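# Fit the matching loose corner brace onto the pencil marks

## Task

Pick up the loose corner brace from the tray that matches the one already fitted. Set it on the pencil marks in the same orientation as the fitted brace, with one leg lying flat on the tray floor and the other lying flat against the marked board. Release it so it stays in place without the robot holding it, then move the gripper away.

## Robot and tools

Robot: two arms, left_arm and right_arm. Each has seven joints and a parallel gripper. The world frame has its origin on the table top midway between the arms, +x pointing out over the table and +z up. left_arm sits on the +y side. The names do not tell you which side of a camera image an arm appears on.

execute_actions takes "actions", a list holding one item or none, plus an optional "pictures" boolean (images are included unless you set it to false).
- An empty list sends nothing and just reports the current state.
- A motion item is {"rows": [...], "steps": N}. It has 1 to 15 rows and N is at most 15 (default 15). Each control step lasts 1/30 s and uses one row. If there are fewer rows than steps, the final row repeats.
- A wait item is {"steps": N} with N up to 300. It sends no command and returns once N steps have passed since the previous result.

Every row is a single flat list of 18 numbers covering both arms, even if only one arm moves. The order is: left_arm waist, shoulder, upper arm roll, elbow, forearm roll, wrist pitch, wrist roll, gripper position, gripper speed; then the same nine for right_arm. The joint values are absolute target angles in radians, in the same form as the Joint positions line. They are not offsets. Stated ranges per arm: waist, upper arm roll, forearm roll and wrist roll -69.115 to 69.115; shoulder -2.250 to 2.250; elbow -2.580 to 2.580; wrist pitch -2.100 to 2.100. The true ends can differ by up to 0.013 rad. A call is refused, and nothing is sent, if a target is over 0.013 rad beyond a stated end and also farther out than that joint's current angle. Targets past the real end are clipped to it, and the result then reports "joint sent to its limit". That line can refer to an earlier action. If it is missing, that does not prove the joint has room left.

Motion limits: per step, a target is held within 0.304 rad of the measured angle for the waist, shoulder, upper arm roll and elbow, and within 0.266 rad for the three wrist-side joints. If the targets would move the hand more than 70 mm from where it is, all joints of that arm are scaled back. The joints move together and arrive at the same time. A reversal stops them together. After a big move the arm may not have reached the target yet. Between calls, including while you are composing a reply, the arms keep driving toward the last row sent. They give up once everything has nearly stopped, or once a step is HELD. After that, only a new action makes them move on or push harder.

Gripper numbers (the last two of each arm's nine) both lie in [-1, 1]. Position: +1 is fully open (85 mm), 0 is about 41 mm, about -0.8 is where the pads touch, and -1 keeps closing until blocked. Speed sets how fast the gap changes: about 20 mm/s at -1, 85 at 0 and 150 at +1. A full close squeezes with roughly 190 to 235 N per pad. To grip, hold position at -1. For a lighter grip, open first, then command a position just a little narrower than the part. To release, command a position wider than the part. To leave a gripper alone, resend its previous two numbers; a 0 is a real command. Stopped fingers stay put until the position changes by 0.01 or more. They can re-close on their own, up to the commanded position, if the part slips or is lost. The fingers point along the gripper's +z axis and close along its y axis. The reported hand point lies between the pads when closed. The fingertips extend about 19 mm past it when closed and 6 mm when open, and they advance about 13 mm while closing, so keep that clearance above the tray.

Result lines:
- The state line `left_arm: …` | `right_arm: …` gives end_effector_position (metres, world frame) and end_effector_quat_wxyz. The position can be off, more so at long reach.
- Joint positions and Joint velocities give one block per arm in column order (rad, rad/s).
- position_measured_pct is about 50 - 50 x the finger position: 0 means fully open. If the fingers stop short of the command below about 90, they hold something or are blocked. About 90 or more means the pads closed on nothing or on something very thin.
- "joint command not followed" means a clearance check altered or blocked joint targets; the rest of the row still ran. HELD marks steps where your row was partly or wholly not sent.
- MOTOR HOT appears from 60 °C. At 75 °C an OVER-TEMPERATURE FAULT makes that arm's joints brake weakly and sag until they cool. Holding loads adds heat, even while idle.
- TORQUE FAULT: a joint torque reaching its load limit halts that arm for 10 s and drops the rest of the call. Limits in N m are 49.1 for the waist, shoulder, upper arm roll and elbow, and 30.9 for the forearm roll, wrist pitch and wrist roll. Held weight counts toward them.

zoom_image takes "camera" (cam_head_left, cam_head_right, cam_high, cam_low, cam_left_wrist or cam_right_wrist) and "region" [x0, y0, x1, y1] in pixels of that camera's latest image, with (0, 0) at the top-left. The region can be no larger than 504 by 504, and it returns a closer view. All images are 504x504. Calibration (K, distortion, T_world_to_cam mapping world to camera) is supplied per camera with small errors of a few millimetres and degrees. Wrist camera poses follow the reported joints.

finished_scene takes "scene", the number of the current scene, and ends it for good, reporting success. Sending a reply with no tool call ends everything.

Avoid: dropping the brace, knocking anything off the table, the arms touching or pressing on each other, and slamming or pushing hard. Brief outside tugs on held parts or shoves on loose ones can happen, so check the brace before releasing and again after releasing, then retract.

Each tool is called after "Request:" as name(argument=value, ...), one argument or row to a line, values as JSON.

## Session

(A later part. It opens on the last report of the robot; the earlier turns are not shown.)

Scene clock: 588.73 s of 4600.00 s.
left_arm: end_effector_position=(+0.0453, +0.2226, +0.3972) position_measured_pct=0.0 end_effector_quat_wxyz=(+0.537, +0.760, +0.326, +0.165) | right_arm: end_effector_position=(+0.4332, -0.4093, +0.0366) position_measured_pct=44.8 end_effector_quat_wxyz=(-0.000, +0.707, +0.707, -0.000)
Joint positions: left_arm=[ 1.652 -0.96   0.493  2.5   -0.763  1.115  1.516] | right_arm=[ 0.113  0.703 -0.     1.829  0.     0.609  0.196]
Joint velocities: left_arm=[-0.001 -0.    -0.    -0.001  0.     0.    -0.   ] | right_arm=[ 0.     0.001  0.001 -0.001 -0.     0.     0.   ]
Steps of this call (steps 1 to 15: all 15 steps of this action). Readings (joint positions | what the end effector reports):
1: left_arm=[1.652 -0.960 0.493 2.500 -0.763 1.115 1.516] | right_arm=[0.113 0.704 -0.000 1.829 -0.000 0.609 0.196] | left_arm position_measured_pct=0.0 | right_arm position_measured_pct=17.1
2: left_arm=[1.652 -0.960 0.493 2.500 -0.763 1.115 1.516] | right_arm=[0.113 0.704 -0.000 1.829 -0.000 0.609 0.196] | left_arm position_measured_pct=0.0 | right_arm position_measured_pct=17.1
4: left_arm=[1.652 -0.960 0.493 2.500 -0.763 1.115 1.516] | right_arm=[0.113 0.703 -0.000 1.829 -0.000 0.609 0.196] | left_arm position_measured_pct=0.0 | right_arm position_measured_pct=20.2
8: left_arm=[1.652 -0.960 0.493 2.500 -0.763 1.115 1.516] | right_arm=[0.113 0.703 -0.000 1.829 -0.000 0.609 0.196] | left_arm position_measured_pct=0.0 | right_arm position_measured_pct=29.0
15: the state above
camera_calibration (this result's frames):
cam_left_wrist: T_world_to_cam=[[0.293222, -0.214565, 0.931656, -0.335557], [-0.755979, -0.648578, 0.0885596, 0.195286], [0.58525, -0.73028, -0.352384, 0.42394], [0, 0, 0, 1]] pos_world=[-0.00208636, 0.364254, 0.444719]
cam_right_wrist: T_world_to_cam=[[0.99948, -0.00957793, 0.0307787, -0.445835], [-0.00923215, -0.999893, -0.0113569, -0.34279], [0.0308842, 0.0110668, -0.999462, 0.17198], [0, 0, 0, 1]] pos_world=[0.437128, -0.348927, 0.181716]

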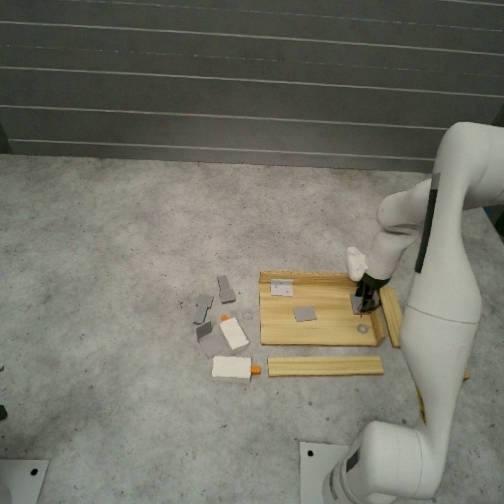

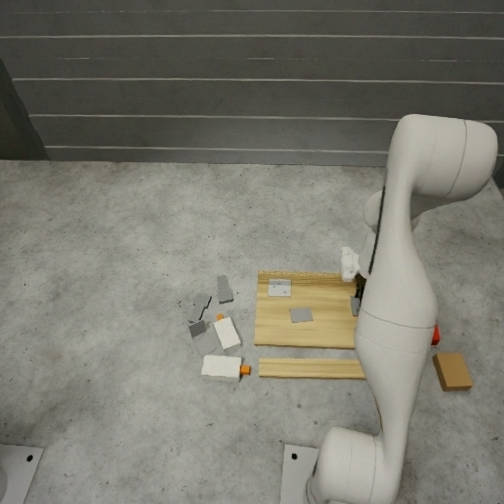

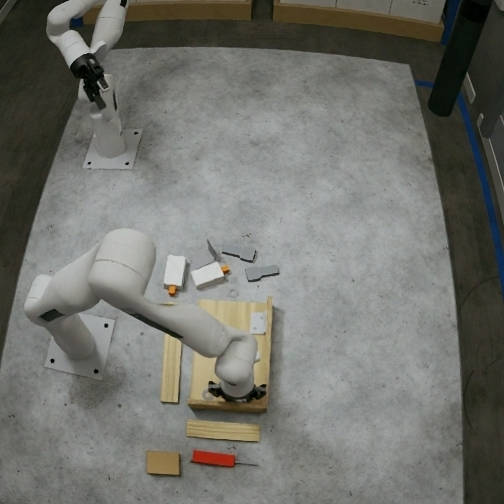

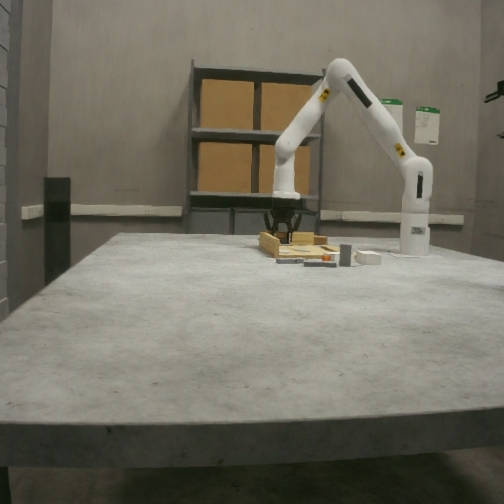

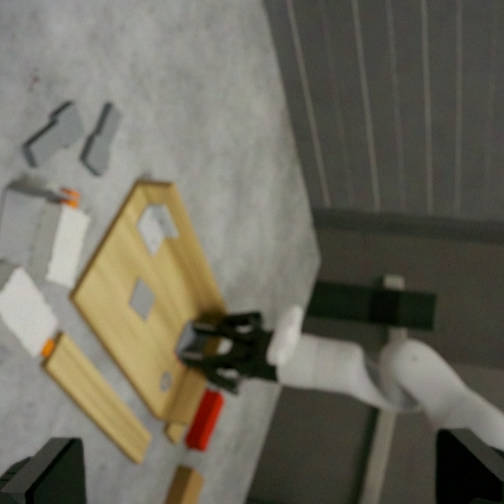

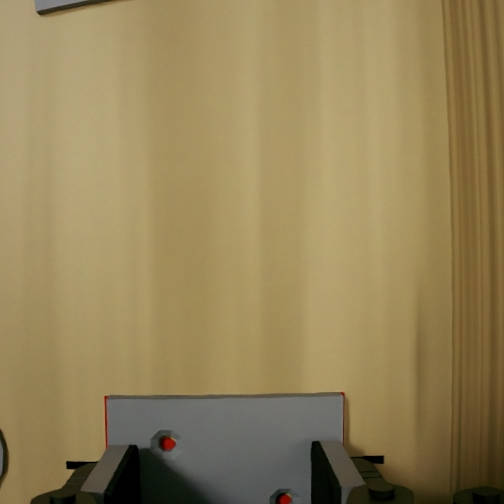

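Request:
execute_actions(
  actions=[
    {"rows": [[1.652,-0.96,0.493,2.5,-0.763,1.115,1.516,1,0,0.1187,0.7043,0,1.8268,0,0.6105,0.2017,0.0,-0.3]], "steps": 12},
  ],
  pictures=false,
)

Request:
execute_actions(
  actions=[
    {"rows": [[1.652,-0.96,0.493,2.5,-0.763,1.115,1.516,1,0,0.1198,0.70445,0,1.8264,0,0.61075,0.2028,0.0,-0.3],[1.652,-0.96,0.493,2.5,-0.763,1.115,1.516,1,0,0.1198,0.70445,0,1.8264,0,0.61075,0.2028,0.0,-0.3],[1.652,-0.96,0.493,2.5,-0.763,1.115,1.516,1,0,0.1198,0.70445,0,1.8264,0,0.61075,0.2028,0.0,-0.3],[1.652,-0.96,0.493,2.5,-0.763,1.115,1.516,1,0,0.1198,0.70445,0,1.8264,0,0.61075,0.2028,0.0,-0.3],[1.652,-0.96,0.493,2.5,-0.763,1.115,1.516,1,0,0.1209,0.7046,0,1.8260,0,0.6110,0.2039,0.0,-0.3]], "steps": 15},
  ],
)

Request:
zoom_image(
  camera="cam_right_wrist",
  region=[60, 300, 400, 504],
)

Scene clock: 628.97 s of 4600.00 s.
left_arm: end_effector_position=(+0.0453, +0.2226, +0.3972) position_measured_pct=0.0 end_effector_quat_wxyz=(+0.537, +0.760, +0.326, +0.165) | right_arm: end_effector_position=(+0.4332, -0.4117, +0.0366) position_measured_pct=49.6 end_effector_quat_wxyz=(+0.000, +0.707, +0.707, +0.000)
Joint positions: left_arm=[ 1.652 -0.96   0.493  2.5   -0.763  1.115  1.516] | right_arm=[0.119 0.704 0.    1.827 0.    0.61  0.202]
Joint velocities: left_arm=[ 0.     0.     0.    -0.001 -0.     0.001 -0.   ] | right_arm=[ 0.    -0.    -0.     0.001 -0.     0.001  0.001]
Steps of this call (steps 1 to 15: the robot went on to your last target; steps 16 to 90: nothing new was sent; then 36.83 s passed at rest; steps 91 to 102: all 12 steps of this action). Readings (joint positions | what the end effector reports):
91: left_arm=[1.652 -0.960 0.493 2.500 -0.763 1.115 1.516] | right_arm=[0.114 0.704 -0.000 1.829 -0.000 0.609 0.197] | left_arm position_measured_pct=0.0 | right_arm position_measured_pct=49.6
92: left_arm=[1.652 -0.960 0.493 2.500 -0.763 1.115 1.516] | right_arm=[0.116 0.704 -0.000 1.828 -0.000 0.610 0.198] | left_arm position_measured_pct=0.0 | right_arm position_measured_pct=49.6
94: left_arm=[1.652 -0.960 0.493 2.500 -0.763 1.115 1.516] | right_arm=[0.117 0.704 0.000 1.827 0.000 0.610 0.200] | left_arm position_measured_pct=0.0 | right_arm position_measured_pct=49.6
98: left_arm=[1.652 -0.960 0.493 2.500 -0.763 1.115 1.516] | right_arm=[0.118 0.704 0.000 1.827 0.000 0.610 0.201] | left_arm position_measured_pct=0.0 | right_arm position_measured_pct=49.6
102: the state above

Scene clock: 629.47 s of 4600.00 s.
left_arm: end_effector_position=(+0.0453, +0.2226, +0.3972) position_measured_pct=0.0 end_effector_quat_wxyz=(+0.537, +0.760, +0.326, +0.165) | right_arm: end_effector_position=(+0.4332, -0.4126, +0.0366) position_measured_pct=49.6 end_effector_quat_wxyz=(-0.000, +0.707, +0.707, +0.000)
Joint positions: left_arm=[ 1.652 -0.96   0.493  2.5   -0.763  1.115  1.516] | right_arm=[ 0.121  0.705 -0.     1.826 -0.     0.611  0.204]
Joint velocities: left_arm=[-0.    -0.    -0.     0.001  0.     0.    -0.   ] | right_arm=[-0.001 -0.001 -0.    -0.001  0.     0.     0.   ]
Steps of this call (steps 1 to 15: all 15 steps of this action). Readings (joint positions | what the end effector reports):
1: left_arm=[1.652 -0.960 0.493 2.500 -0.763 1.115 1.516] | right_arm=[0.119 0.704 -0.000 1.827 -0.000 0.611 0.202] | left_arm position_measured_pct=0.0 | right_arm position_measured_pct=49.6
2: left_arm=[1.652 -0.960 0.493 2.500 -0.763 1.115 1.516] | right_arm=[0.119 0.704 -0.000 1.827 -0.000 0.611 0.202] | left_arm position_measured_pct=0.0 | right_arm position_measured_pct=49.6
4: left_arm=[1.652 -0.960 0.493 2.500 -0.763 1.115 1.516] | right_arm=[0.119 0.704 0.000 1.827 0.000 0.611 0.203] | left_arm position_measured_pct=0.0 | right_arm position_measured_pct=49.6
8: left_arm=[1.652 -0.960 0.493 2.500 -0.763 1.115 1.516] | right_arm=[0.120 0.705 -0.000 1.826 -0.000 0.611 0.204] | left_arm position_measured_pct=0.0 | right_arm position_measured_pct=49.6
15: the state above
camera_calibration (this result's frames):
cam_left_wrist: T_world_to_cam=[[0.293222, -0.214566, 0.931656, -0.335557], [-0.755979, -0.648578, 0.0885595, 0.195286], [0.58525, -0.730279, -0.352384, 0.42394], [0, 0, 0, 1]] pos_world=[-0.00208633, 0.364254, 0.444719]
cam_right_wrist: T_world_to_cam=[[0.999484, -0.00932903, 0.0307513, -0.445774], [-0.00897731, -0.999893, -0.0115559, -0.346187], [0.0308558, 0.0112739, -0.99946, 0.172126], [0, 0, 0, 1]] pos_world=[0.437125, -0.352249, 0.181741]

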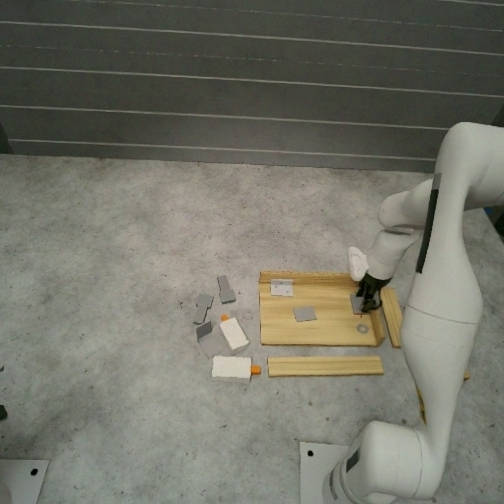

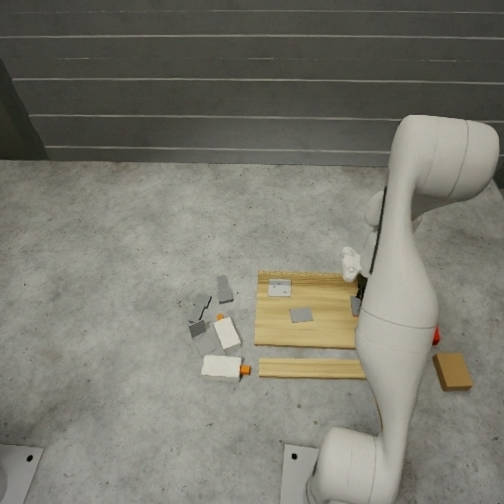

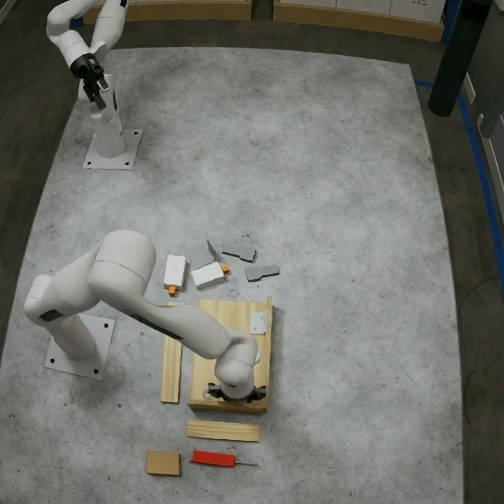

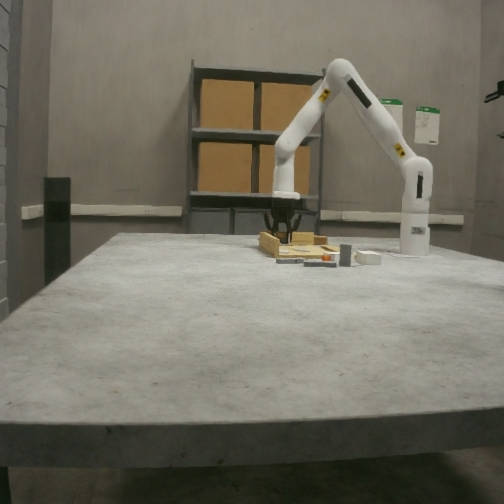

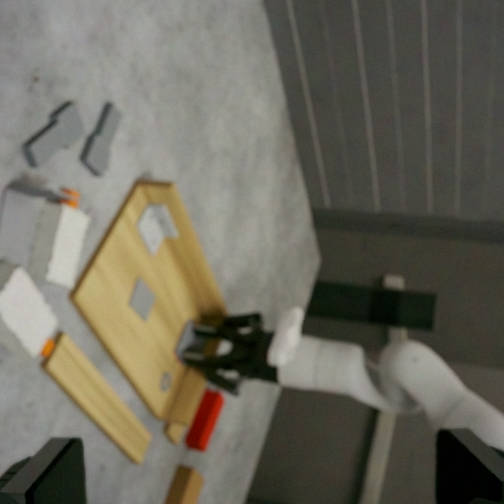

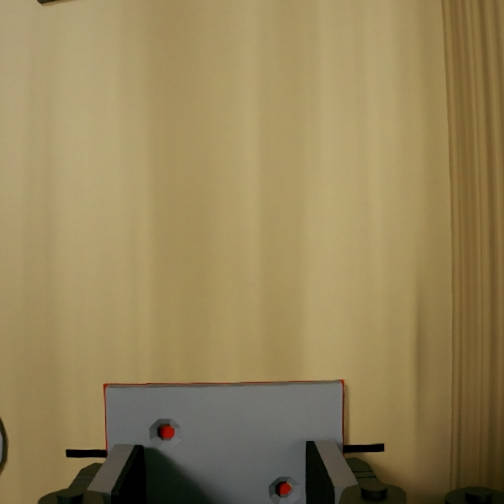

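Region (60, 300, 400, 504) of cam_right_wrist's 504x504 image, scaled by 1.482; it fills the top 302 rows of this view, and the rest is white.

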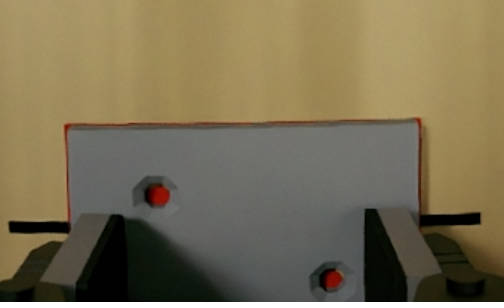

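Request:
execute_actions(
  actions=[
    {"rows": [[1.652,-0.96,0.493,2.5,-0.763,1.115,1.516,1,0,0.1218,0.70474,0,1.82564,0,0.61122,0.2048,0.0,-0.3]], "steps": 10},
  ],
  pictures=false,
)

Request:
execute_actions(
  actions=[
    {"rows": [[1.652,-0.96,0.493,2.5,-0.763,1.115,1.516,1,0,0.1198,0.70445,0,1.8264,0,0.61075,0.2028,0.0,-0.3],[1.652,-0.96,0.493,2.5,-0.763,1.115,1.516,1,0,0.1198,0.70445,0,1.8264,0,0.61075,0.2028,0.0,-0.3],[1.652,-0.96,0.493,2.5,-0.763,1.115,1.516,1,0,0.1198,0.70445,0,1.8264,0,0.61075,0.2028,0.0,-0.3],[1.652,-0.96,0.493,2.5,-0.763,1.115,1.516,1,0,0.1198,0.70445,0,1.8264,0,0.61075,0.2028,0.0,-0.3],[1.652,-0.96,0.493,2.5,-0.763,1.115,1.516,1,0,0.1133,0.7034,0,1.8291,0,0.6091,0.1963,0.0,-0.3]], "steps": 15},
  ],
)

Request:
zoom_image(
  camera="cam_right_wrist",
  region=[60, 300, 400, 504],
)

Scene clock: 644.83 s of 4600.00 s.
left_arm: end_effector_position=(+0.0453, +0.2226, +0.3972) position_measured_pct=0.0 end_effector_quat_wxyz=(+0.537, +0.760, +0.326, +0.165) | right_arm: end_effector_position=(+0.4332, -0.4130, +0.0366) position_measured_pct=49.6 end_effector_quat_wxyz=(-0.000, +0.707, +0.707, +0.000)
Joint positions: left_arm=[ 1.652 -0.96   0.493  2.5   -0.763  1.115  1.516] | right_arm=[ 0.122  0.705 -0.     1.826 -0.     0.611  0.205]
Joint velocities: left_arm=[ 0.001  0.001  0.    -0.001 -0.     0.     0.   ] | right_arm=[-0.     0.001 -0.    -0.001 -0.     0.     0.   ]
Steps of this call (steps 1 to 15: the robot went on to your last target; steps 16 to 90: nothing new was sent; then 12.03 s passed at rest; steps 91 to 100: all 10 steps of this action). Readings (joint positions | what the end effector reports):
91: left_arm=[1.652 -0.960 0.493 2.500 -0.763 1.115 1.516] | right_arm=[0.121 0.705 -0.000 1.826 -0.000 0.611 0.204] | left_arm position_measured_pct=0.0 | right_arm position_measured_pct=49.6
92: left_arm=[1.652 -0.960 0.493 2.500 -0.763 1.115 1.516] | right_arm=[0.121 0.705 -0.000 1.826 -0.000 0.611 0.204] | left_arm position_measured_pct=0.0 | right_arm position_measured_pct=49.6
94: left_arm=[1.652 -0.960 0.493 2.500 -0.763 1.115 1.516] | right_arm=[0.121 0.705 -0.000 1.826 -0.000 0.611 0.205] | left_arm position_measured_pct=0.0 | right_arm position_measured_pct=49.6
98: left_arm=[1.652 -0.960 0.493 2.500 -0.763 1.115 1.516] | right_arm=[0.122 0.705 -0.000 1.826 -0.000 0.611 0.205] | left_arm position_measured_pct=0.0 | right_arm position_measured_pct=49.6
100: the state above

Scene clock: 645.33 s of 4600.00 s.
left_arm: end_effector_position=(+0.0453, +0.2226, +0.3972) position_measured_pct=0.0 end_effector_quat_wxyz=(+0.537, +0.760, +0.326, +0.165) | right_arm: end_effector_position=(+0.4331, -0.4093, +0.0366) position_measured_pct=49.6 end_effector_quat_wxyz=(-0.000, +0.707, +0.707, -0.000)
Joint positions: left_arm=[ 1.652 -0.96   0.493  2.5   -0.763  1.115  1.516] | right_arm=[ 0.113  0.703 -0.     1.829 -0.     0.609  0.196]
Joint velocities: left_arm=[ 0.001  0.001 -0.001 -0.     0.    -0.     0.   ] | right_arm=[-0.003  0.002 -0.    -0.001  0.001 -0.001 -0.001]
Steps of this call (steps 1 to 15: all 15 steps of this action). Readings (joint positions | what the end effector reports):
1: left_arm=[1.652 -0.960 0.493 2.500 -0.763 1.115 1.516] | right_arm=[0.121 0.705 -0.000 1.826 -0.000 0.611 0.205] | left_arm position_measured_pct=0.0 | right_arm position_measured_pct=49.6
2: left_arm=[1.652 -0.960 0.493 2.500 -0.763 1.115 1.516] | right_arm=[0.121 0.705 0.000 1.826 -0.000 0.611 0.204] | left_arm position_measured_pct=0.0 | right_arm position_measured_pct=49.6
4: left_arm=[1.652 -0.960 0.493 2.500 -0.763 1.115 1.516] | right_arm=[0.120 0.705 -0.000 1.826 -0.000 0.611 0.203] | left_arm position_measured_pct=0.0 | right_arm position_measured_pct=49.6
8: left_arm=[1.652 -0.960 0.493 2.500 -0.763 1.115 1.516] | right_arm=[0.115 0.704 -0.000 1.828 -0.000 0.610 0.198] | left_arm position_measured_pct=0.0 | right_arm position_measured_pct=49.6
15: the state above
camera_calibration (this result's frames):
cam_left_wrist: T_world_to_cam=[[0.293222, -0.214566, 0.931656, -0.335557], [-0.755979, -0.648578, 0.0885594, 0.195286], [0.58525, -0.73028, -0.352384, 0.42394], [0, 0, 0, 1]] pos_world=[-0.00208634, 0.364254, 0.444719]
cam_right_wrist: T_world_to_cam=[[0.99948, -0.00969736, 0.0307603, -0.445868], [-0.00935142, -0.999892, -0.0113703, -0.342817], [0.0308672, 0.0110767, -0.999462, 0.171983], [0, 0, 0, 1]] pos_world=[0.437122, -0.349009, 0.181707]

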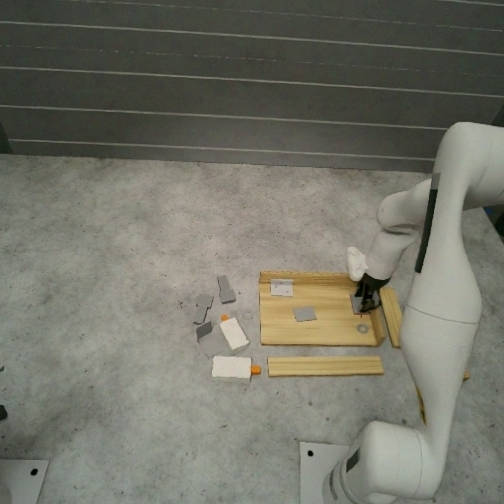

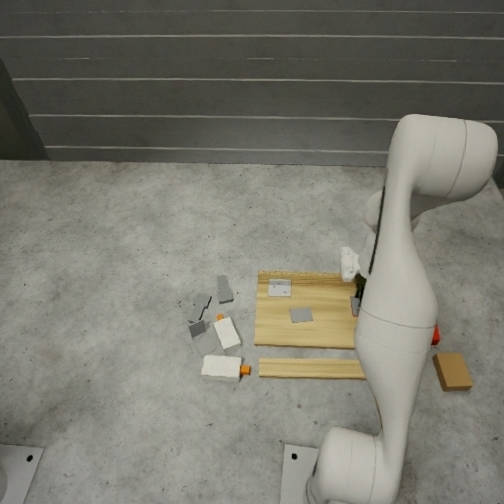

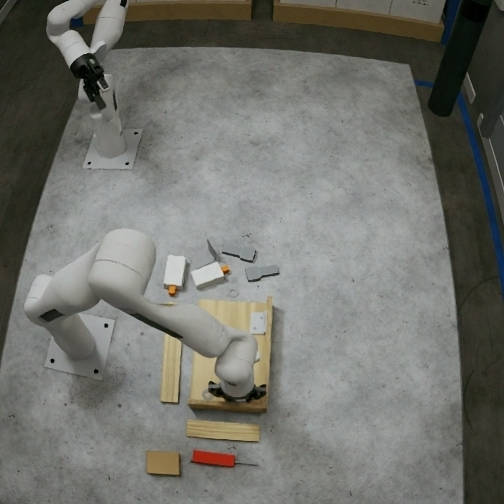

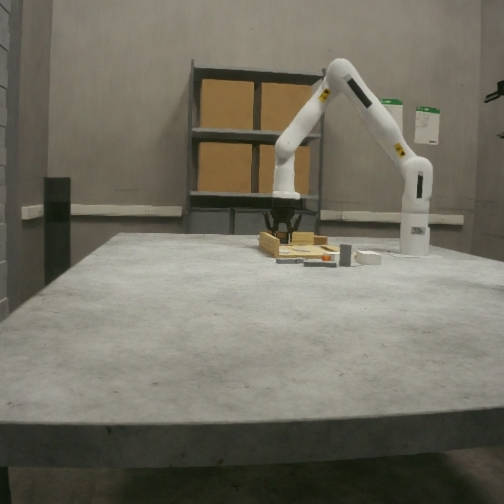

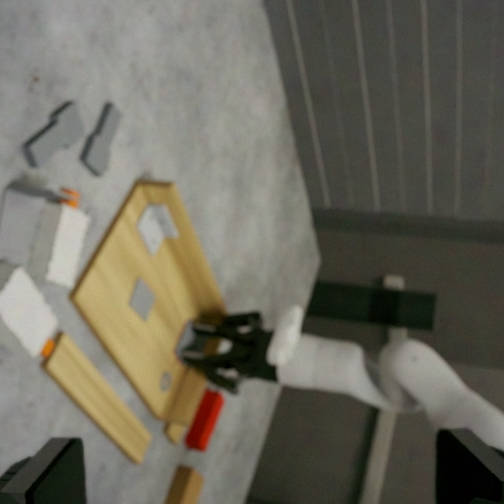

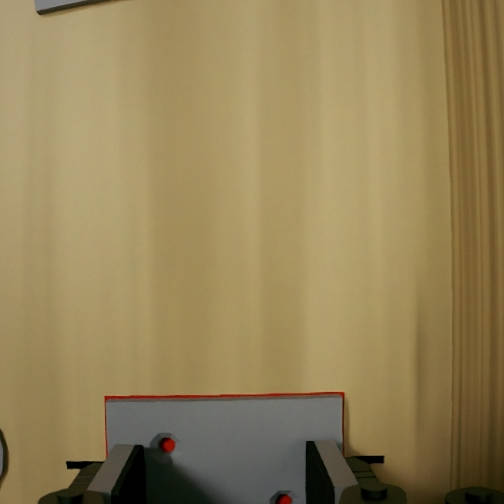

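Region (60, 300, 400, 504) of cam_right_wrist's 504x504 image, scaled by 1.482; it fills the top 302 rows of this view, and the rest is white.

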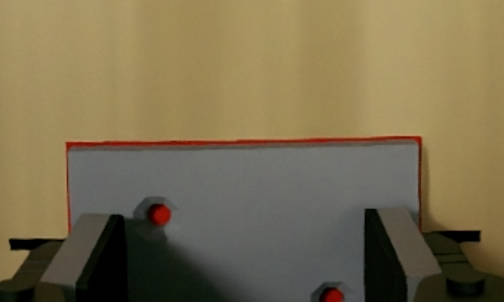

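Request:
execute_actions(
  actions=[],
)

Request:
zoom_image(
  camera="cam_right_wrist",
  region=[60, 300, 400, 504],
)

Scene clock: 655.03 s of 4600.00 s.
left_arm: end_effector_position=(+0.0453, +0.2226, +0.3972) position_measured_pct=0.0 end_effector_quat_wxyz=(+0.537, +0.760, +0.326, +0.165) | right_arm: end_effector_position=(+0.4332, -0.4093, +0.0366) position_measured_pct=49.6 end_effector_quat_wxyz=(-0.000, +0.707, +0.707, -0.000)
Joint positions: left_arm=[ 1.652 -0.96   0.493  2.5   -0.763  1.115  1.516] | right_arm=[0.113 0.703 0.    1.829 0.    0.609 0.196]
Joint velocities: left_arm=[-0.    -0.    -0.     0.    -0.     0.001 -0.   ] | right_arm=[ 0.001 -0.001  0.    -0.001 -0.001 -0.     0.   ]
Steps of this call (steps 1 to 15: the robot went on to your last target; steps 16 to 90: nothing new was sent; then 6.70 s passed at rest). Readings (joint positions | what the end effector reports):
1: left_arm=[1.652 -0.960 0.493 2.500 -0.763 1.115 1.516] | right_arm=[0.113 0.703 -0.000 1.829 -0.000 0.609 0.196] | left_arm position_measured_pct=0.0 | right_arm position_measured_pct=49.6
2: left_arm=[1.652 -0.960 0.493 2.500 -0.763 1.115 1.516] | right_arm=[0.113 0.703 -0.000 1.829 -0.000 0.609 0.196] | left_arm position_measured_pct=0.0 | right_arm position_measured_pct=49.6
4: left_arm=[1.652 -0.960 0.493 2.500 -0.763 1.115 1.516] | right_arm=[0.113 0.703 -0.000 1.829 -0.000 0.609 0.196] | left_arm position_measured_pct=0.0 | right_arm position_measured_pct=49.6
8: left_arm=[1.652 -0.960 0.493 2.500 -0.763 1.115 1.516] | right_arm=[0.113 0.703 -0.000 1.829 -0.000 0.609 0.196] | left_arm position_measured_pct=0.0 | right_arm position_measured_pct=49.6
90: the state above
All arms were judged still, so your last target was given up. Only a new action makes them travel on or press farther. Fingers that are still opening or closing keep moving.
camera_calibration (this result's frames):
cam_left_wrist: T_world_to_cam=[[0.293222, -0.214565, 0.931656, -0.335557], [-0.755979, -0.648578, 0.0885595, 0.195286], [0.58525, -0.73028, -0.352384, 0.42394], [0, 0, 0, 1]] pos_world=[-0.00208634, 0.364254, 0.444719]
cam_right_wrist: T_world_to_cam=[[0.99948, -0.00957637, 0.0307838, -0.445837], [-0.00923058, -0.999893, -0.0113557, -0.342791], [0.0308892, 0.0110656, -0.999462, 0.171979], [0, 0, 0, 1]] pos_world=[0.437129, -0.348927, 0.181719]

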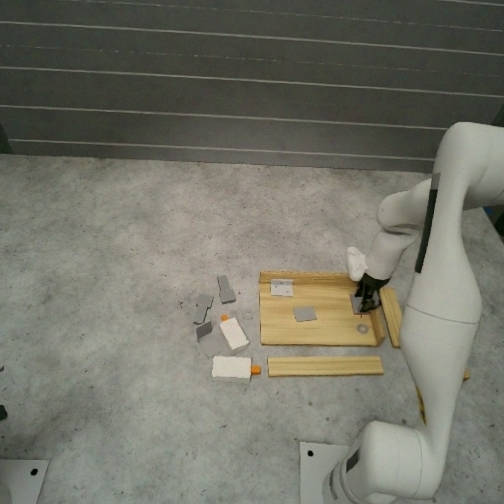

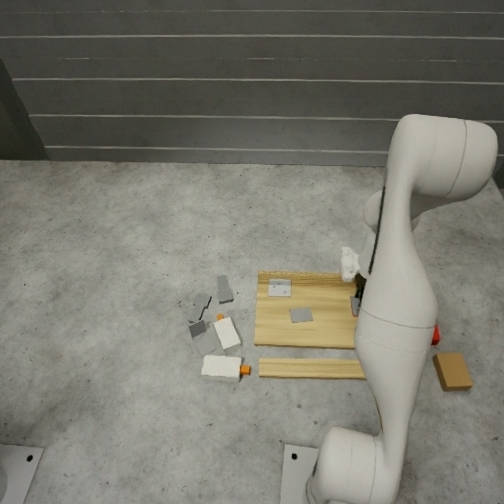

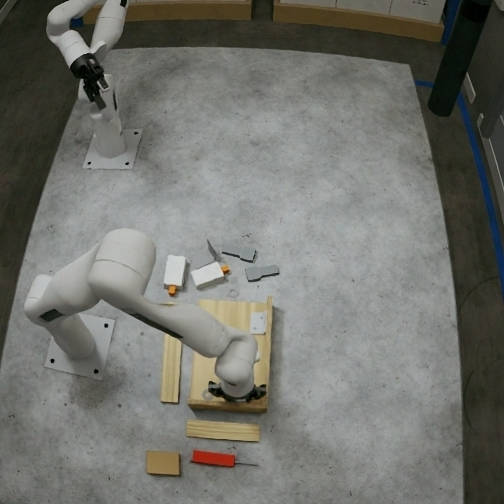

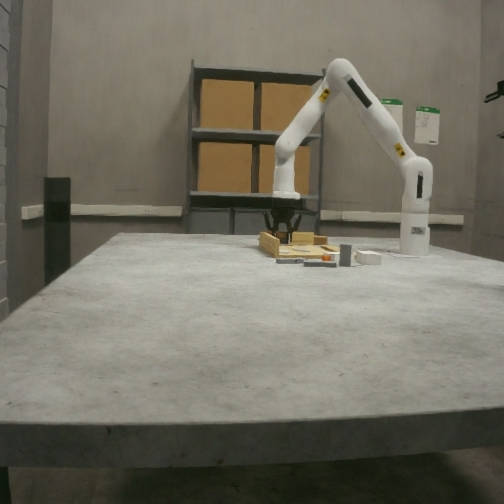

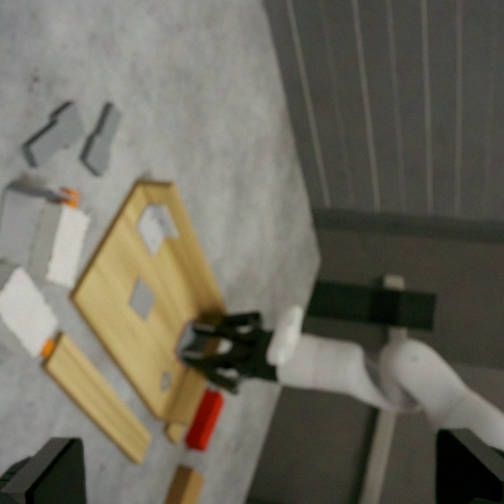

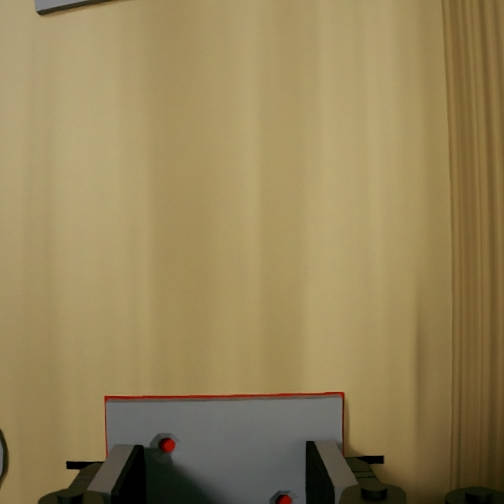

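Region (60, 300, 400, 504) of cam_right_wrist's 504x504 image, scaled by 1.482; it fills the top 302 rows of this view, and the rest is white.

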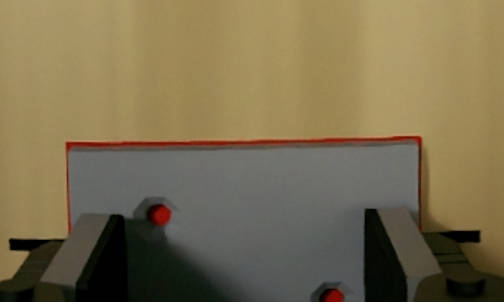

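Request:
execute_actions(
  actions=[
    {"rows": [[1.652,-0.96,0.493,2.5,-0.763,1.115,1.516,1,0,0.12024,0.70452,0,1.82622,0,0.61086,0.20324,0.0,-0.3]], "steps": 12},
  ],
  pictures=false,
)

Request:
execute_actions(
  actions=[
    {"rows": [[1.652,-0.96,0.493,2.5,-0.763,1.115,1.516,1,0,0.1214,0.7047,0,1.8257,0,0.6112,0.2044,0.0,-0.3],[1.652,-0.96,0.493,2.5,-0.763,1.115,1.516,1,0,0.1214,0.7047,0,1.8257,0,0.6112,0.2044,0.0,-0.3],[1.652,-0.96,0.493,2.5,-0.763,1.115,1.516,1,0,0.1214,0.7047,0,1.8257,0,0.6112,0.2044,0.0,-0.3],[1.652,-0.96,0.493,2.5,-0.763,1.115,1.516,1,0,0.1214,0.7047,0,1.8257,0,0.6112,0.2044,0.0,-0.3],[1.652,-0.96,0.493,2.5,-0.763,1.115,1.516,1,0,0.12263,0.70491,0,1.82523,0,0.61147,0.20563,0.0,-0.3]], "steps": 15},
  ],
)

Request:
zoom_image(
  camera="cam_right_wrist",
  region=[60, 300, 400, 504],
)

Scene clock: 687.93 s of 4600.00 s.
left_arm: end_effector_position=(+0.0453, +0.2226, +0.3972) position_measured_pct=0.0 end_effector_quat_wxyz=(+0.537, +0.760, +0.326, +0.165) | right_arm: end_effector_position=(+0.4332, -0.4124, +0.0366) position_measured_pct=49.6 end_effector_quat_wxyz=(+0.000, +0.707, +0.707, +0.000)
Joint positions: left_arm=[ 1.652 -0.96   0.493  2.5   -0.763  1.115  1.516] | right_arm=[0.12  0.704 0.    1.826 0.    0.611 0.203]
Joint velocities: left_arm=[ 0.    -0.001  0.    -0.    -0.     0.     0.   ] | right_arm=[0.002 0.001 0.    0.    0.001 0.    0.001]
Steps of this call (steps 1 to 90: nothing new was sent; then 29.50 s passed at rest; steps 91 to 102: all 12 steps of this action). Readings (joint positions | what the end effector reports):
91: left_arm=[1.652 -0.960 0.493 2.500 -0.763 1.115 1.516] | right_arm=[0.114 0.704 -0.000 1.829 -0.000 0.609 0.197] | left_arm position_measured_pct=0.0 | right_arm position_measured_pct=49.6
92: left_arm=[1.652 -0.960 0.493 2.500 -0.763 1.115 1.516] | right_arm=[0.116 0.704 -0.001 1.828 -0.000 0.610 0.199] | left_arm position_measured_pct=0.0 | right_arm position_measured_pct=49.6
94: left_arm=[1.652 -0.960 0.493 2.500 -0.763 1.115 1.516] | right_arm=[0.118 0.704 0.000 1.827 0.000 0.610 0.201] | left_arm position_measured_pct=0.0 | right_arm position_measured_pct=49.6
98: left_arm=[1.652 -0.960 0.493 2.500 -0.763 1.115 1.516] | right_arm=[0.120 0.704 0.000 1.826 0.000 0.611 0.203] | left_arm position_measured_pct=0.0 | right_arm position_measured_pct=49.6
102: the state above

Scene clock: 688.43 s of 4600.00 s.
left_arm: end_effector_position=(+0.0453, +0.2226, +0.3972) position_measured_pct=0.0 end_effector_quat_wxyz=(+0.537, +0.760, +0.326, +0.165) | right_arm: end_effector_position=(+0.4332, -0.4133, +0.0366) position_measured_pct=49.6 end_effector_quat_wxyz=(-0.000, +0.707, +0.707, +0.000)
Joint positions: left_arm=[ 1.652 -0.96   0.493  2.5   -0.763  1.115  1.516] | right_arm=[ 0.122  0.705 -0.     1.825 -0.     0.612  0.206]
Joint velocities: left_arm=[-0. -0. -0.  0.  0. -0.  0.] | right_arm=[-0.     0.    -0.001 -0.002 -0.001  0.     0.   ]
Steps of this call (steps 1 to 15: all 15 steps of this action). Readings (joint positions | what the end effector reports):
1: left_arm=[1.652 -0.960 0.493 2.500 -0.763 1.115 1.516] | right_arm=[0.120 0.705 -0.000 1.826 -0.000 0.611 0.203] | left_arm position_measured_pct=0.0 | right_arm position_measured_pct=49.6
2: left_arm=[1.652 -0.960 0.493 2.500 -0.763 1.115 1.516] | right_arm=[0.121 0.705 -0.000 1.826 -0.000 0.611 0.204] | left_arm position_measured_pct=0.0 | right_arm position_measured_pct=49.6
4: left_arm=[1.652 -0.960 0.493 2.500 -0.763 1.115 1.516] | right_arm=[0.121 0.705 0.000 1.826 0.000 0.611 0.204] | left_arm position_measured_pct=0.0 | right_arm position_measured_pct=49.6
8: left_arm=[1.652 -0.960 0.493 2.500 -0.763 1.115 1.516] | right_arm=[0.122 0.705 -0.000 1.825 -0.000 0.611 0.205] | left_arm position_measured_pct=0.0 | right_arm position_measured_pct=49.6
15: the state above
camera_calibration (this result's frames):
cam_left_wrist: T_world_to_cam=[[0.293222, -0.214566, 0.931656, -0.335557], [-0.755979, -0.648578, 0.0885594, 0.195286], [0.58525, -0.730279, -0.352384, 0.42394], [0, 0, 0, 1]] pos_world=[-0.0020863, 0.364254, 0.444719]
cam_right_wrist: T_world_to_cam=[[0.999484, -0.00930811, 0.0307393, -0.445782], [-0.00895601, -0.999893, -0.0115723, -0.34698], [0.0308437, 0.011291, -0.99946, 0.172152], [0, 0, 0, 1]] pos_world=[0.437134, -0.353036, 0.181747]

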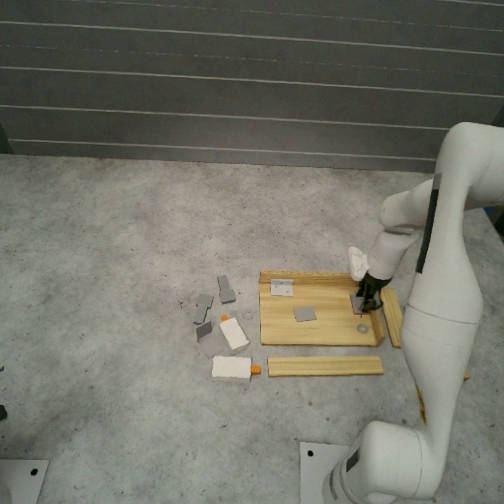

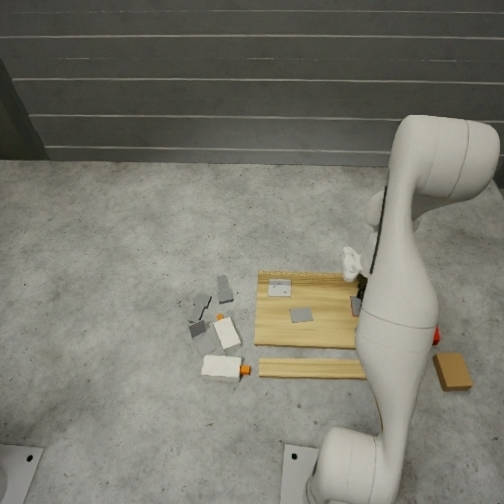

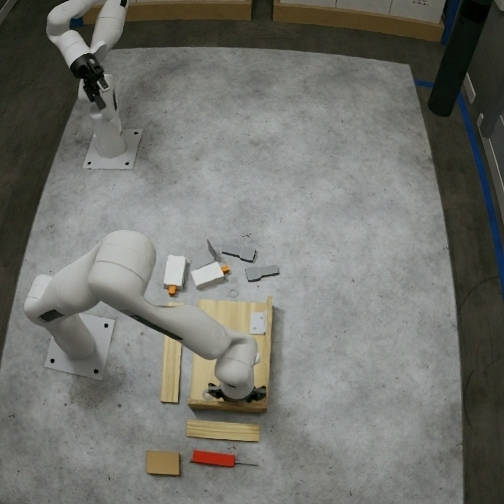

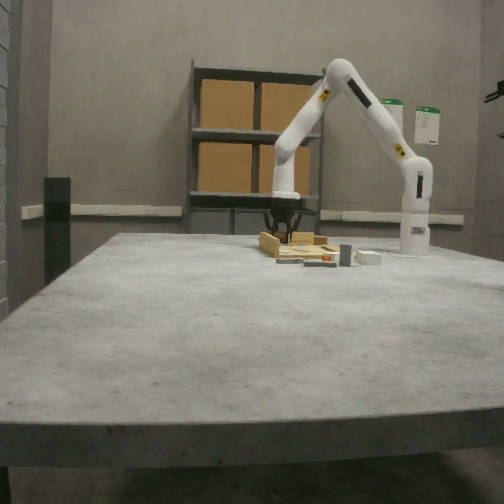

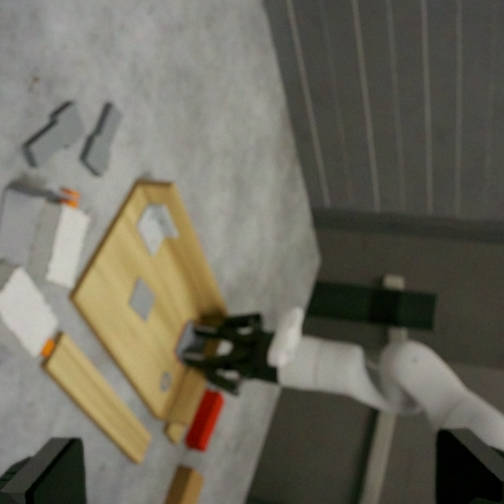

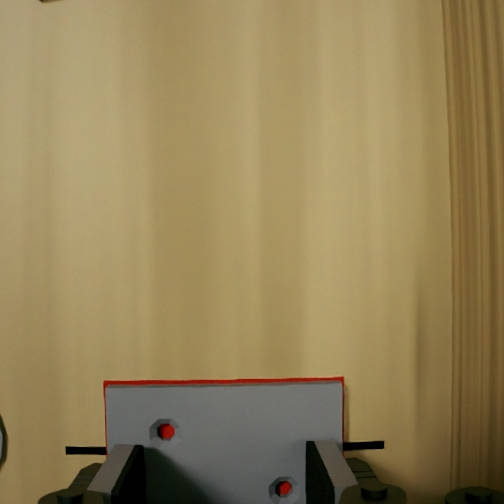

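Region (60, 300, 400, 504) of cam_right_wrist's 504x504 image, scaled by 1.482; it fills the top 302 rows of this view, and the rest is white.

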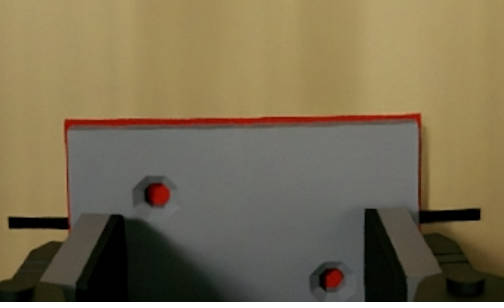

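Request:
execute_actions(
  actions=[
    {"rows": [[1.652,-0.96,0.493,2.5,-0.763,1.115,1.516,1,0,0.12372,0.70508,0,1.82478,0,0.61174,0.20672,0.0,-0.3]], "steps": 12},
  ],
)

Request:
zoom_image(
  camera="cam_right_wrist",
  region=[60, 300, 400, 504],
)

Scene clock: 736.03 s of 4600.00 s.
left_arm: end_effector_position=(+0.0453, +0.2226, +0.3972) position_measured_pct=0.0 end_effector_quat_wxyz=(+0.537, +0.760, +0.326, +0.165) | right_arm: end_effector_position=(+0.4332, -0.4136, +0.0366) position_measured_pct=49.6 end_effector_quat_wxyz=(-0.000, +0.707, +0.708, +0.000)
Joint positions: left_arm=[ 1.652 -0.96   0.493  2.5   -0.763  1.115  1.516] | right_arm=[ 0.123  0.705 -0.     1.825 -0.     0.612  0.207]
Joint velocities: left_arm=[-0.001 -0.001  0.     0.001  0.     0.     0.   ] | right_arm=[ 0.     0.001  0.     0.    -0.     0.    -0.   ]
Steps of this call (steps 1 to 15: the robot went on to your last target; steps 16 to 90: nothing new was sent; then 44.20 s passed at rest; steps 91 to 102: all 12 steps of this action). Readings (joint positions | what the end effector reports):
91: left_arm=[1.652 -0.960 0.493 2.500 -0.763 1.115 1.516] | right_arm=[0.123 0.705 -0.000 1.825 -0.000 0.612 0.206] | left_arm position_measured_pct=0.0 | right_arm position_measured_pct=49.6
92: left_arm=[1.652 -0.960 0.493 2.500 -0.763 1.115 1.516] | right_arm=[0.123 0.705 -0.000 1.825 -0.000 0.612 0.206] | left_arm position_measured_pct=0.0 | right_arm position_measured_pct=49.6
94: left_arm=[1.652 -0.960 0.493 2.500 -0.763 1.115 1.516] | right_arm=[0.123 0.705 -0.000 1.825 -0.000 0.612 0.206] | left_arm position_measured_pct=0.0 | right_arm position_measured_pct=49.6
98: left_arm=[1.652 -0.960 0.493 2.500 -0.763 1.115 1.516] | right_arm=[0.123 0.705 -0.000 1.825 -0.000 0.612 0.207] | left_arm position_measured_pct=0.0 | right_arm position_measured_pct=49.6
102: the state above
camera_calibration (this result's frames):
cam_left_wrist: T_world_to_cam=[[0.293222, -0.214566, 0.931656, -0.335557], [-0.755979, -0.648578, 0.0885594, 0.195286], [0.58525, -0.73028, -0.352384, 0.42394], [0, 0, 0, 1]] pos_world=[-0.00208634, 0.364254, 0.444719]
cam_right_wrist: T_world_to_cam=[[0.999488, -0.0091131, 0.0306713, -0.445702], [-0.00875321, -0.999892, -0.0118477, -0.347319], [0.0307759, 0.0115732, -0.999459, 0.172295], [0, 0, 0, 1]] pos_world=[0.437132, -0.353337, 0.181757]

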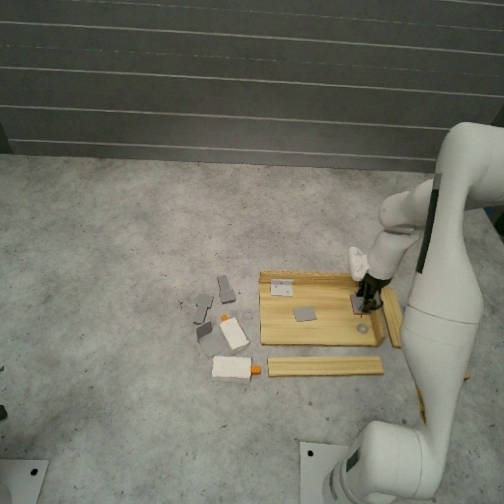

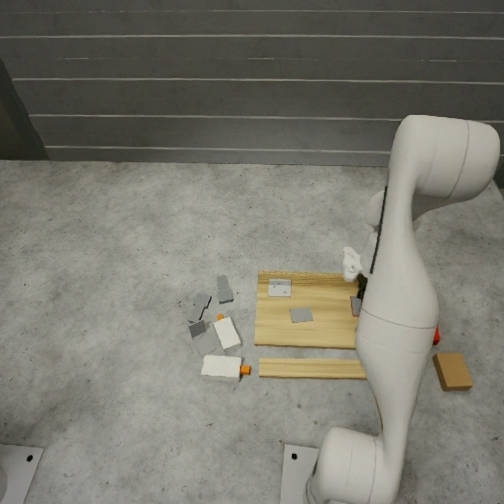

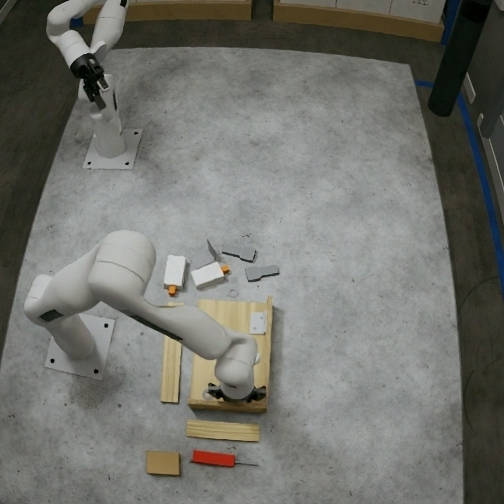

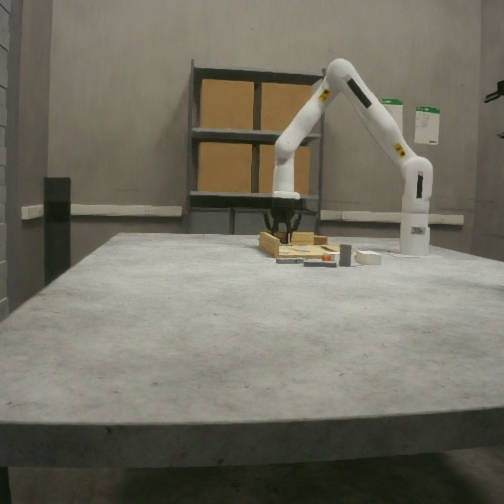

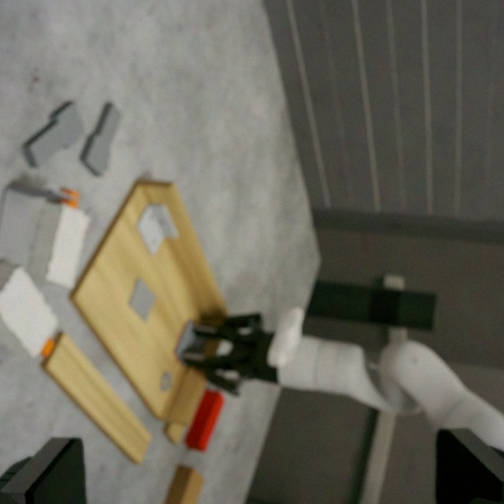

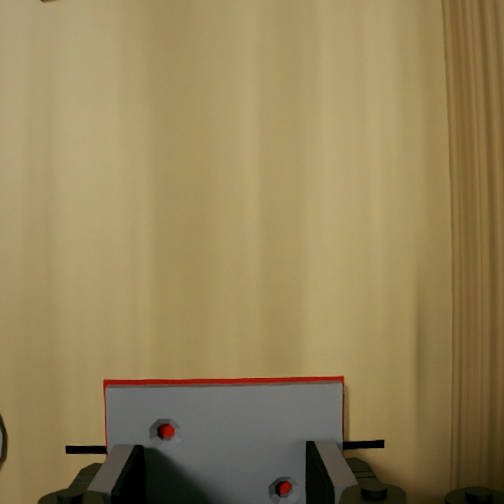

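Region (60, 300, 400, 504) of cam_right_wrist's 504x504 image, scaled by 1.482; it fills the top 302 rows of this view, and the rest is white.

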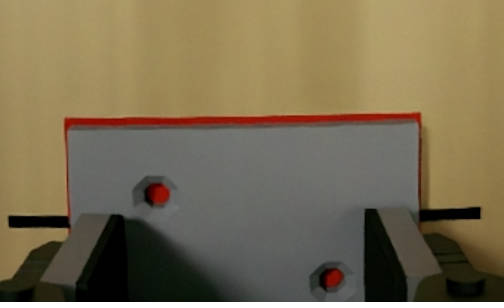

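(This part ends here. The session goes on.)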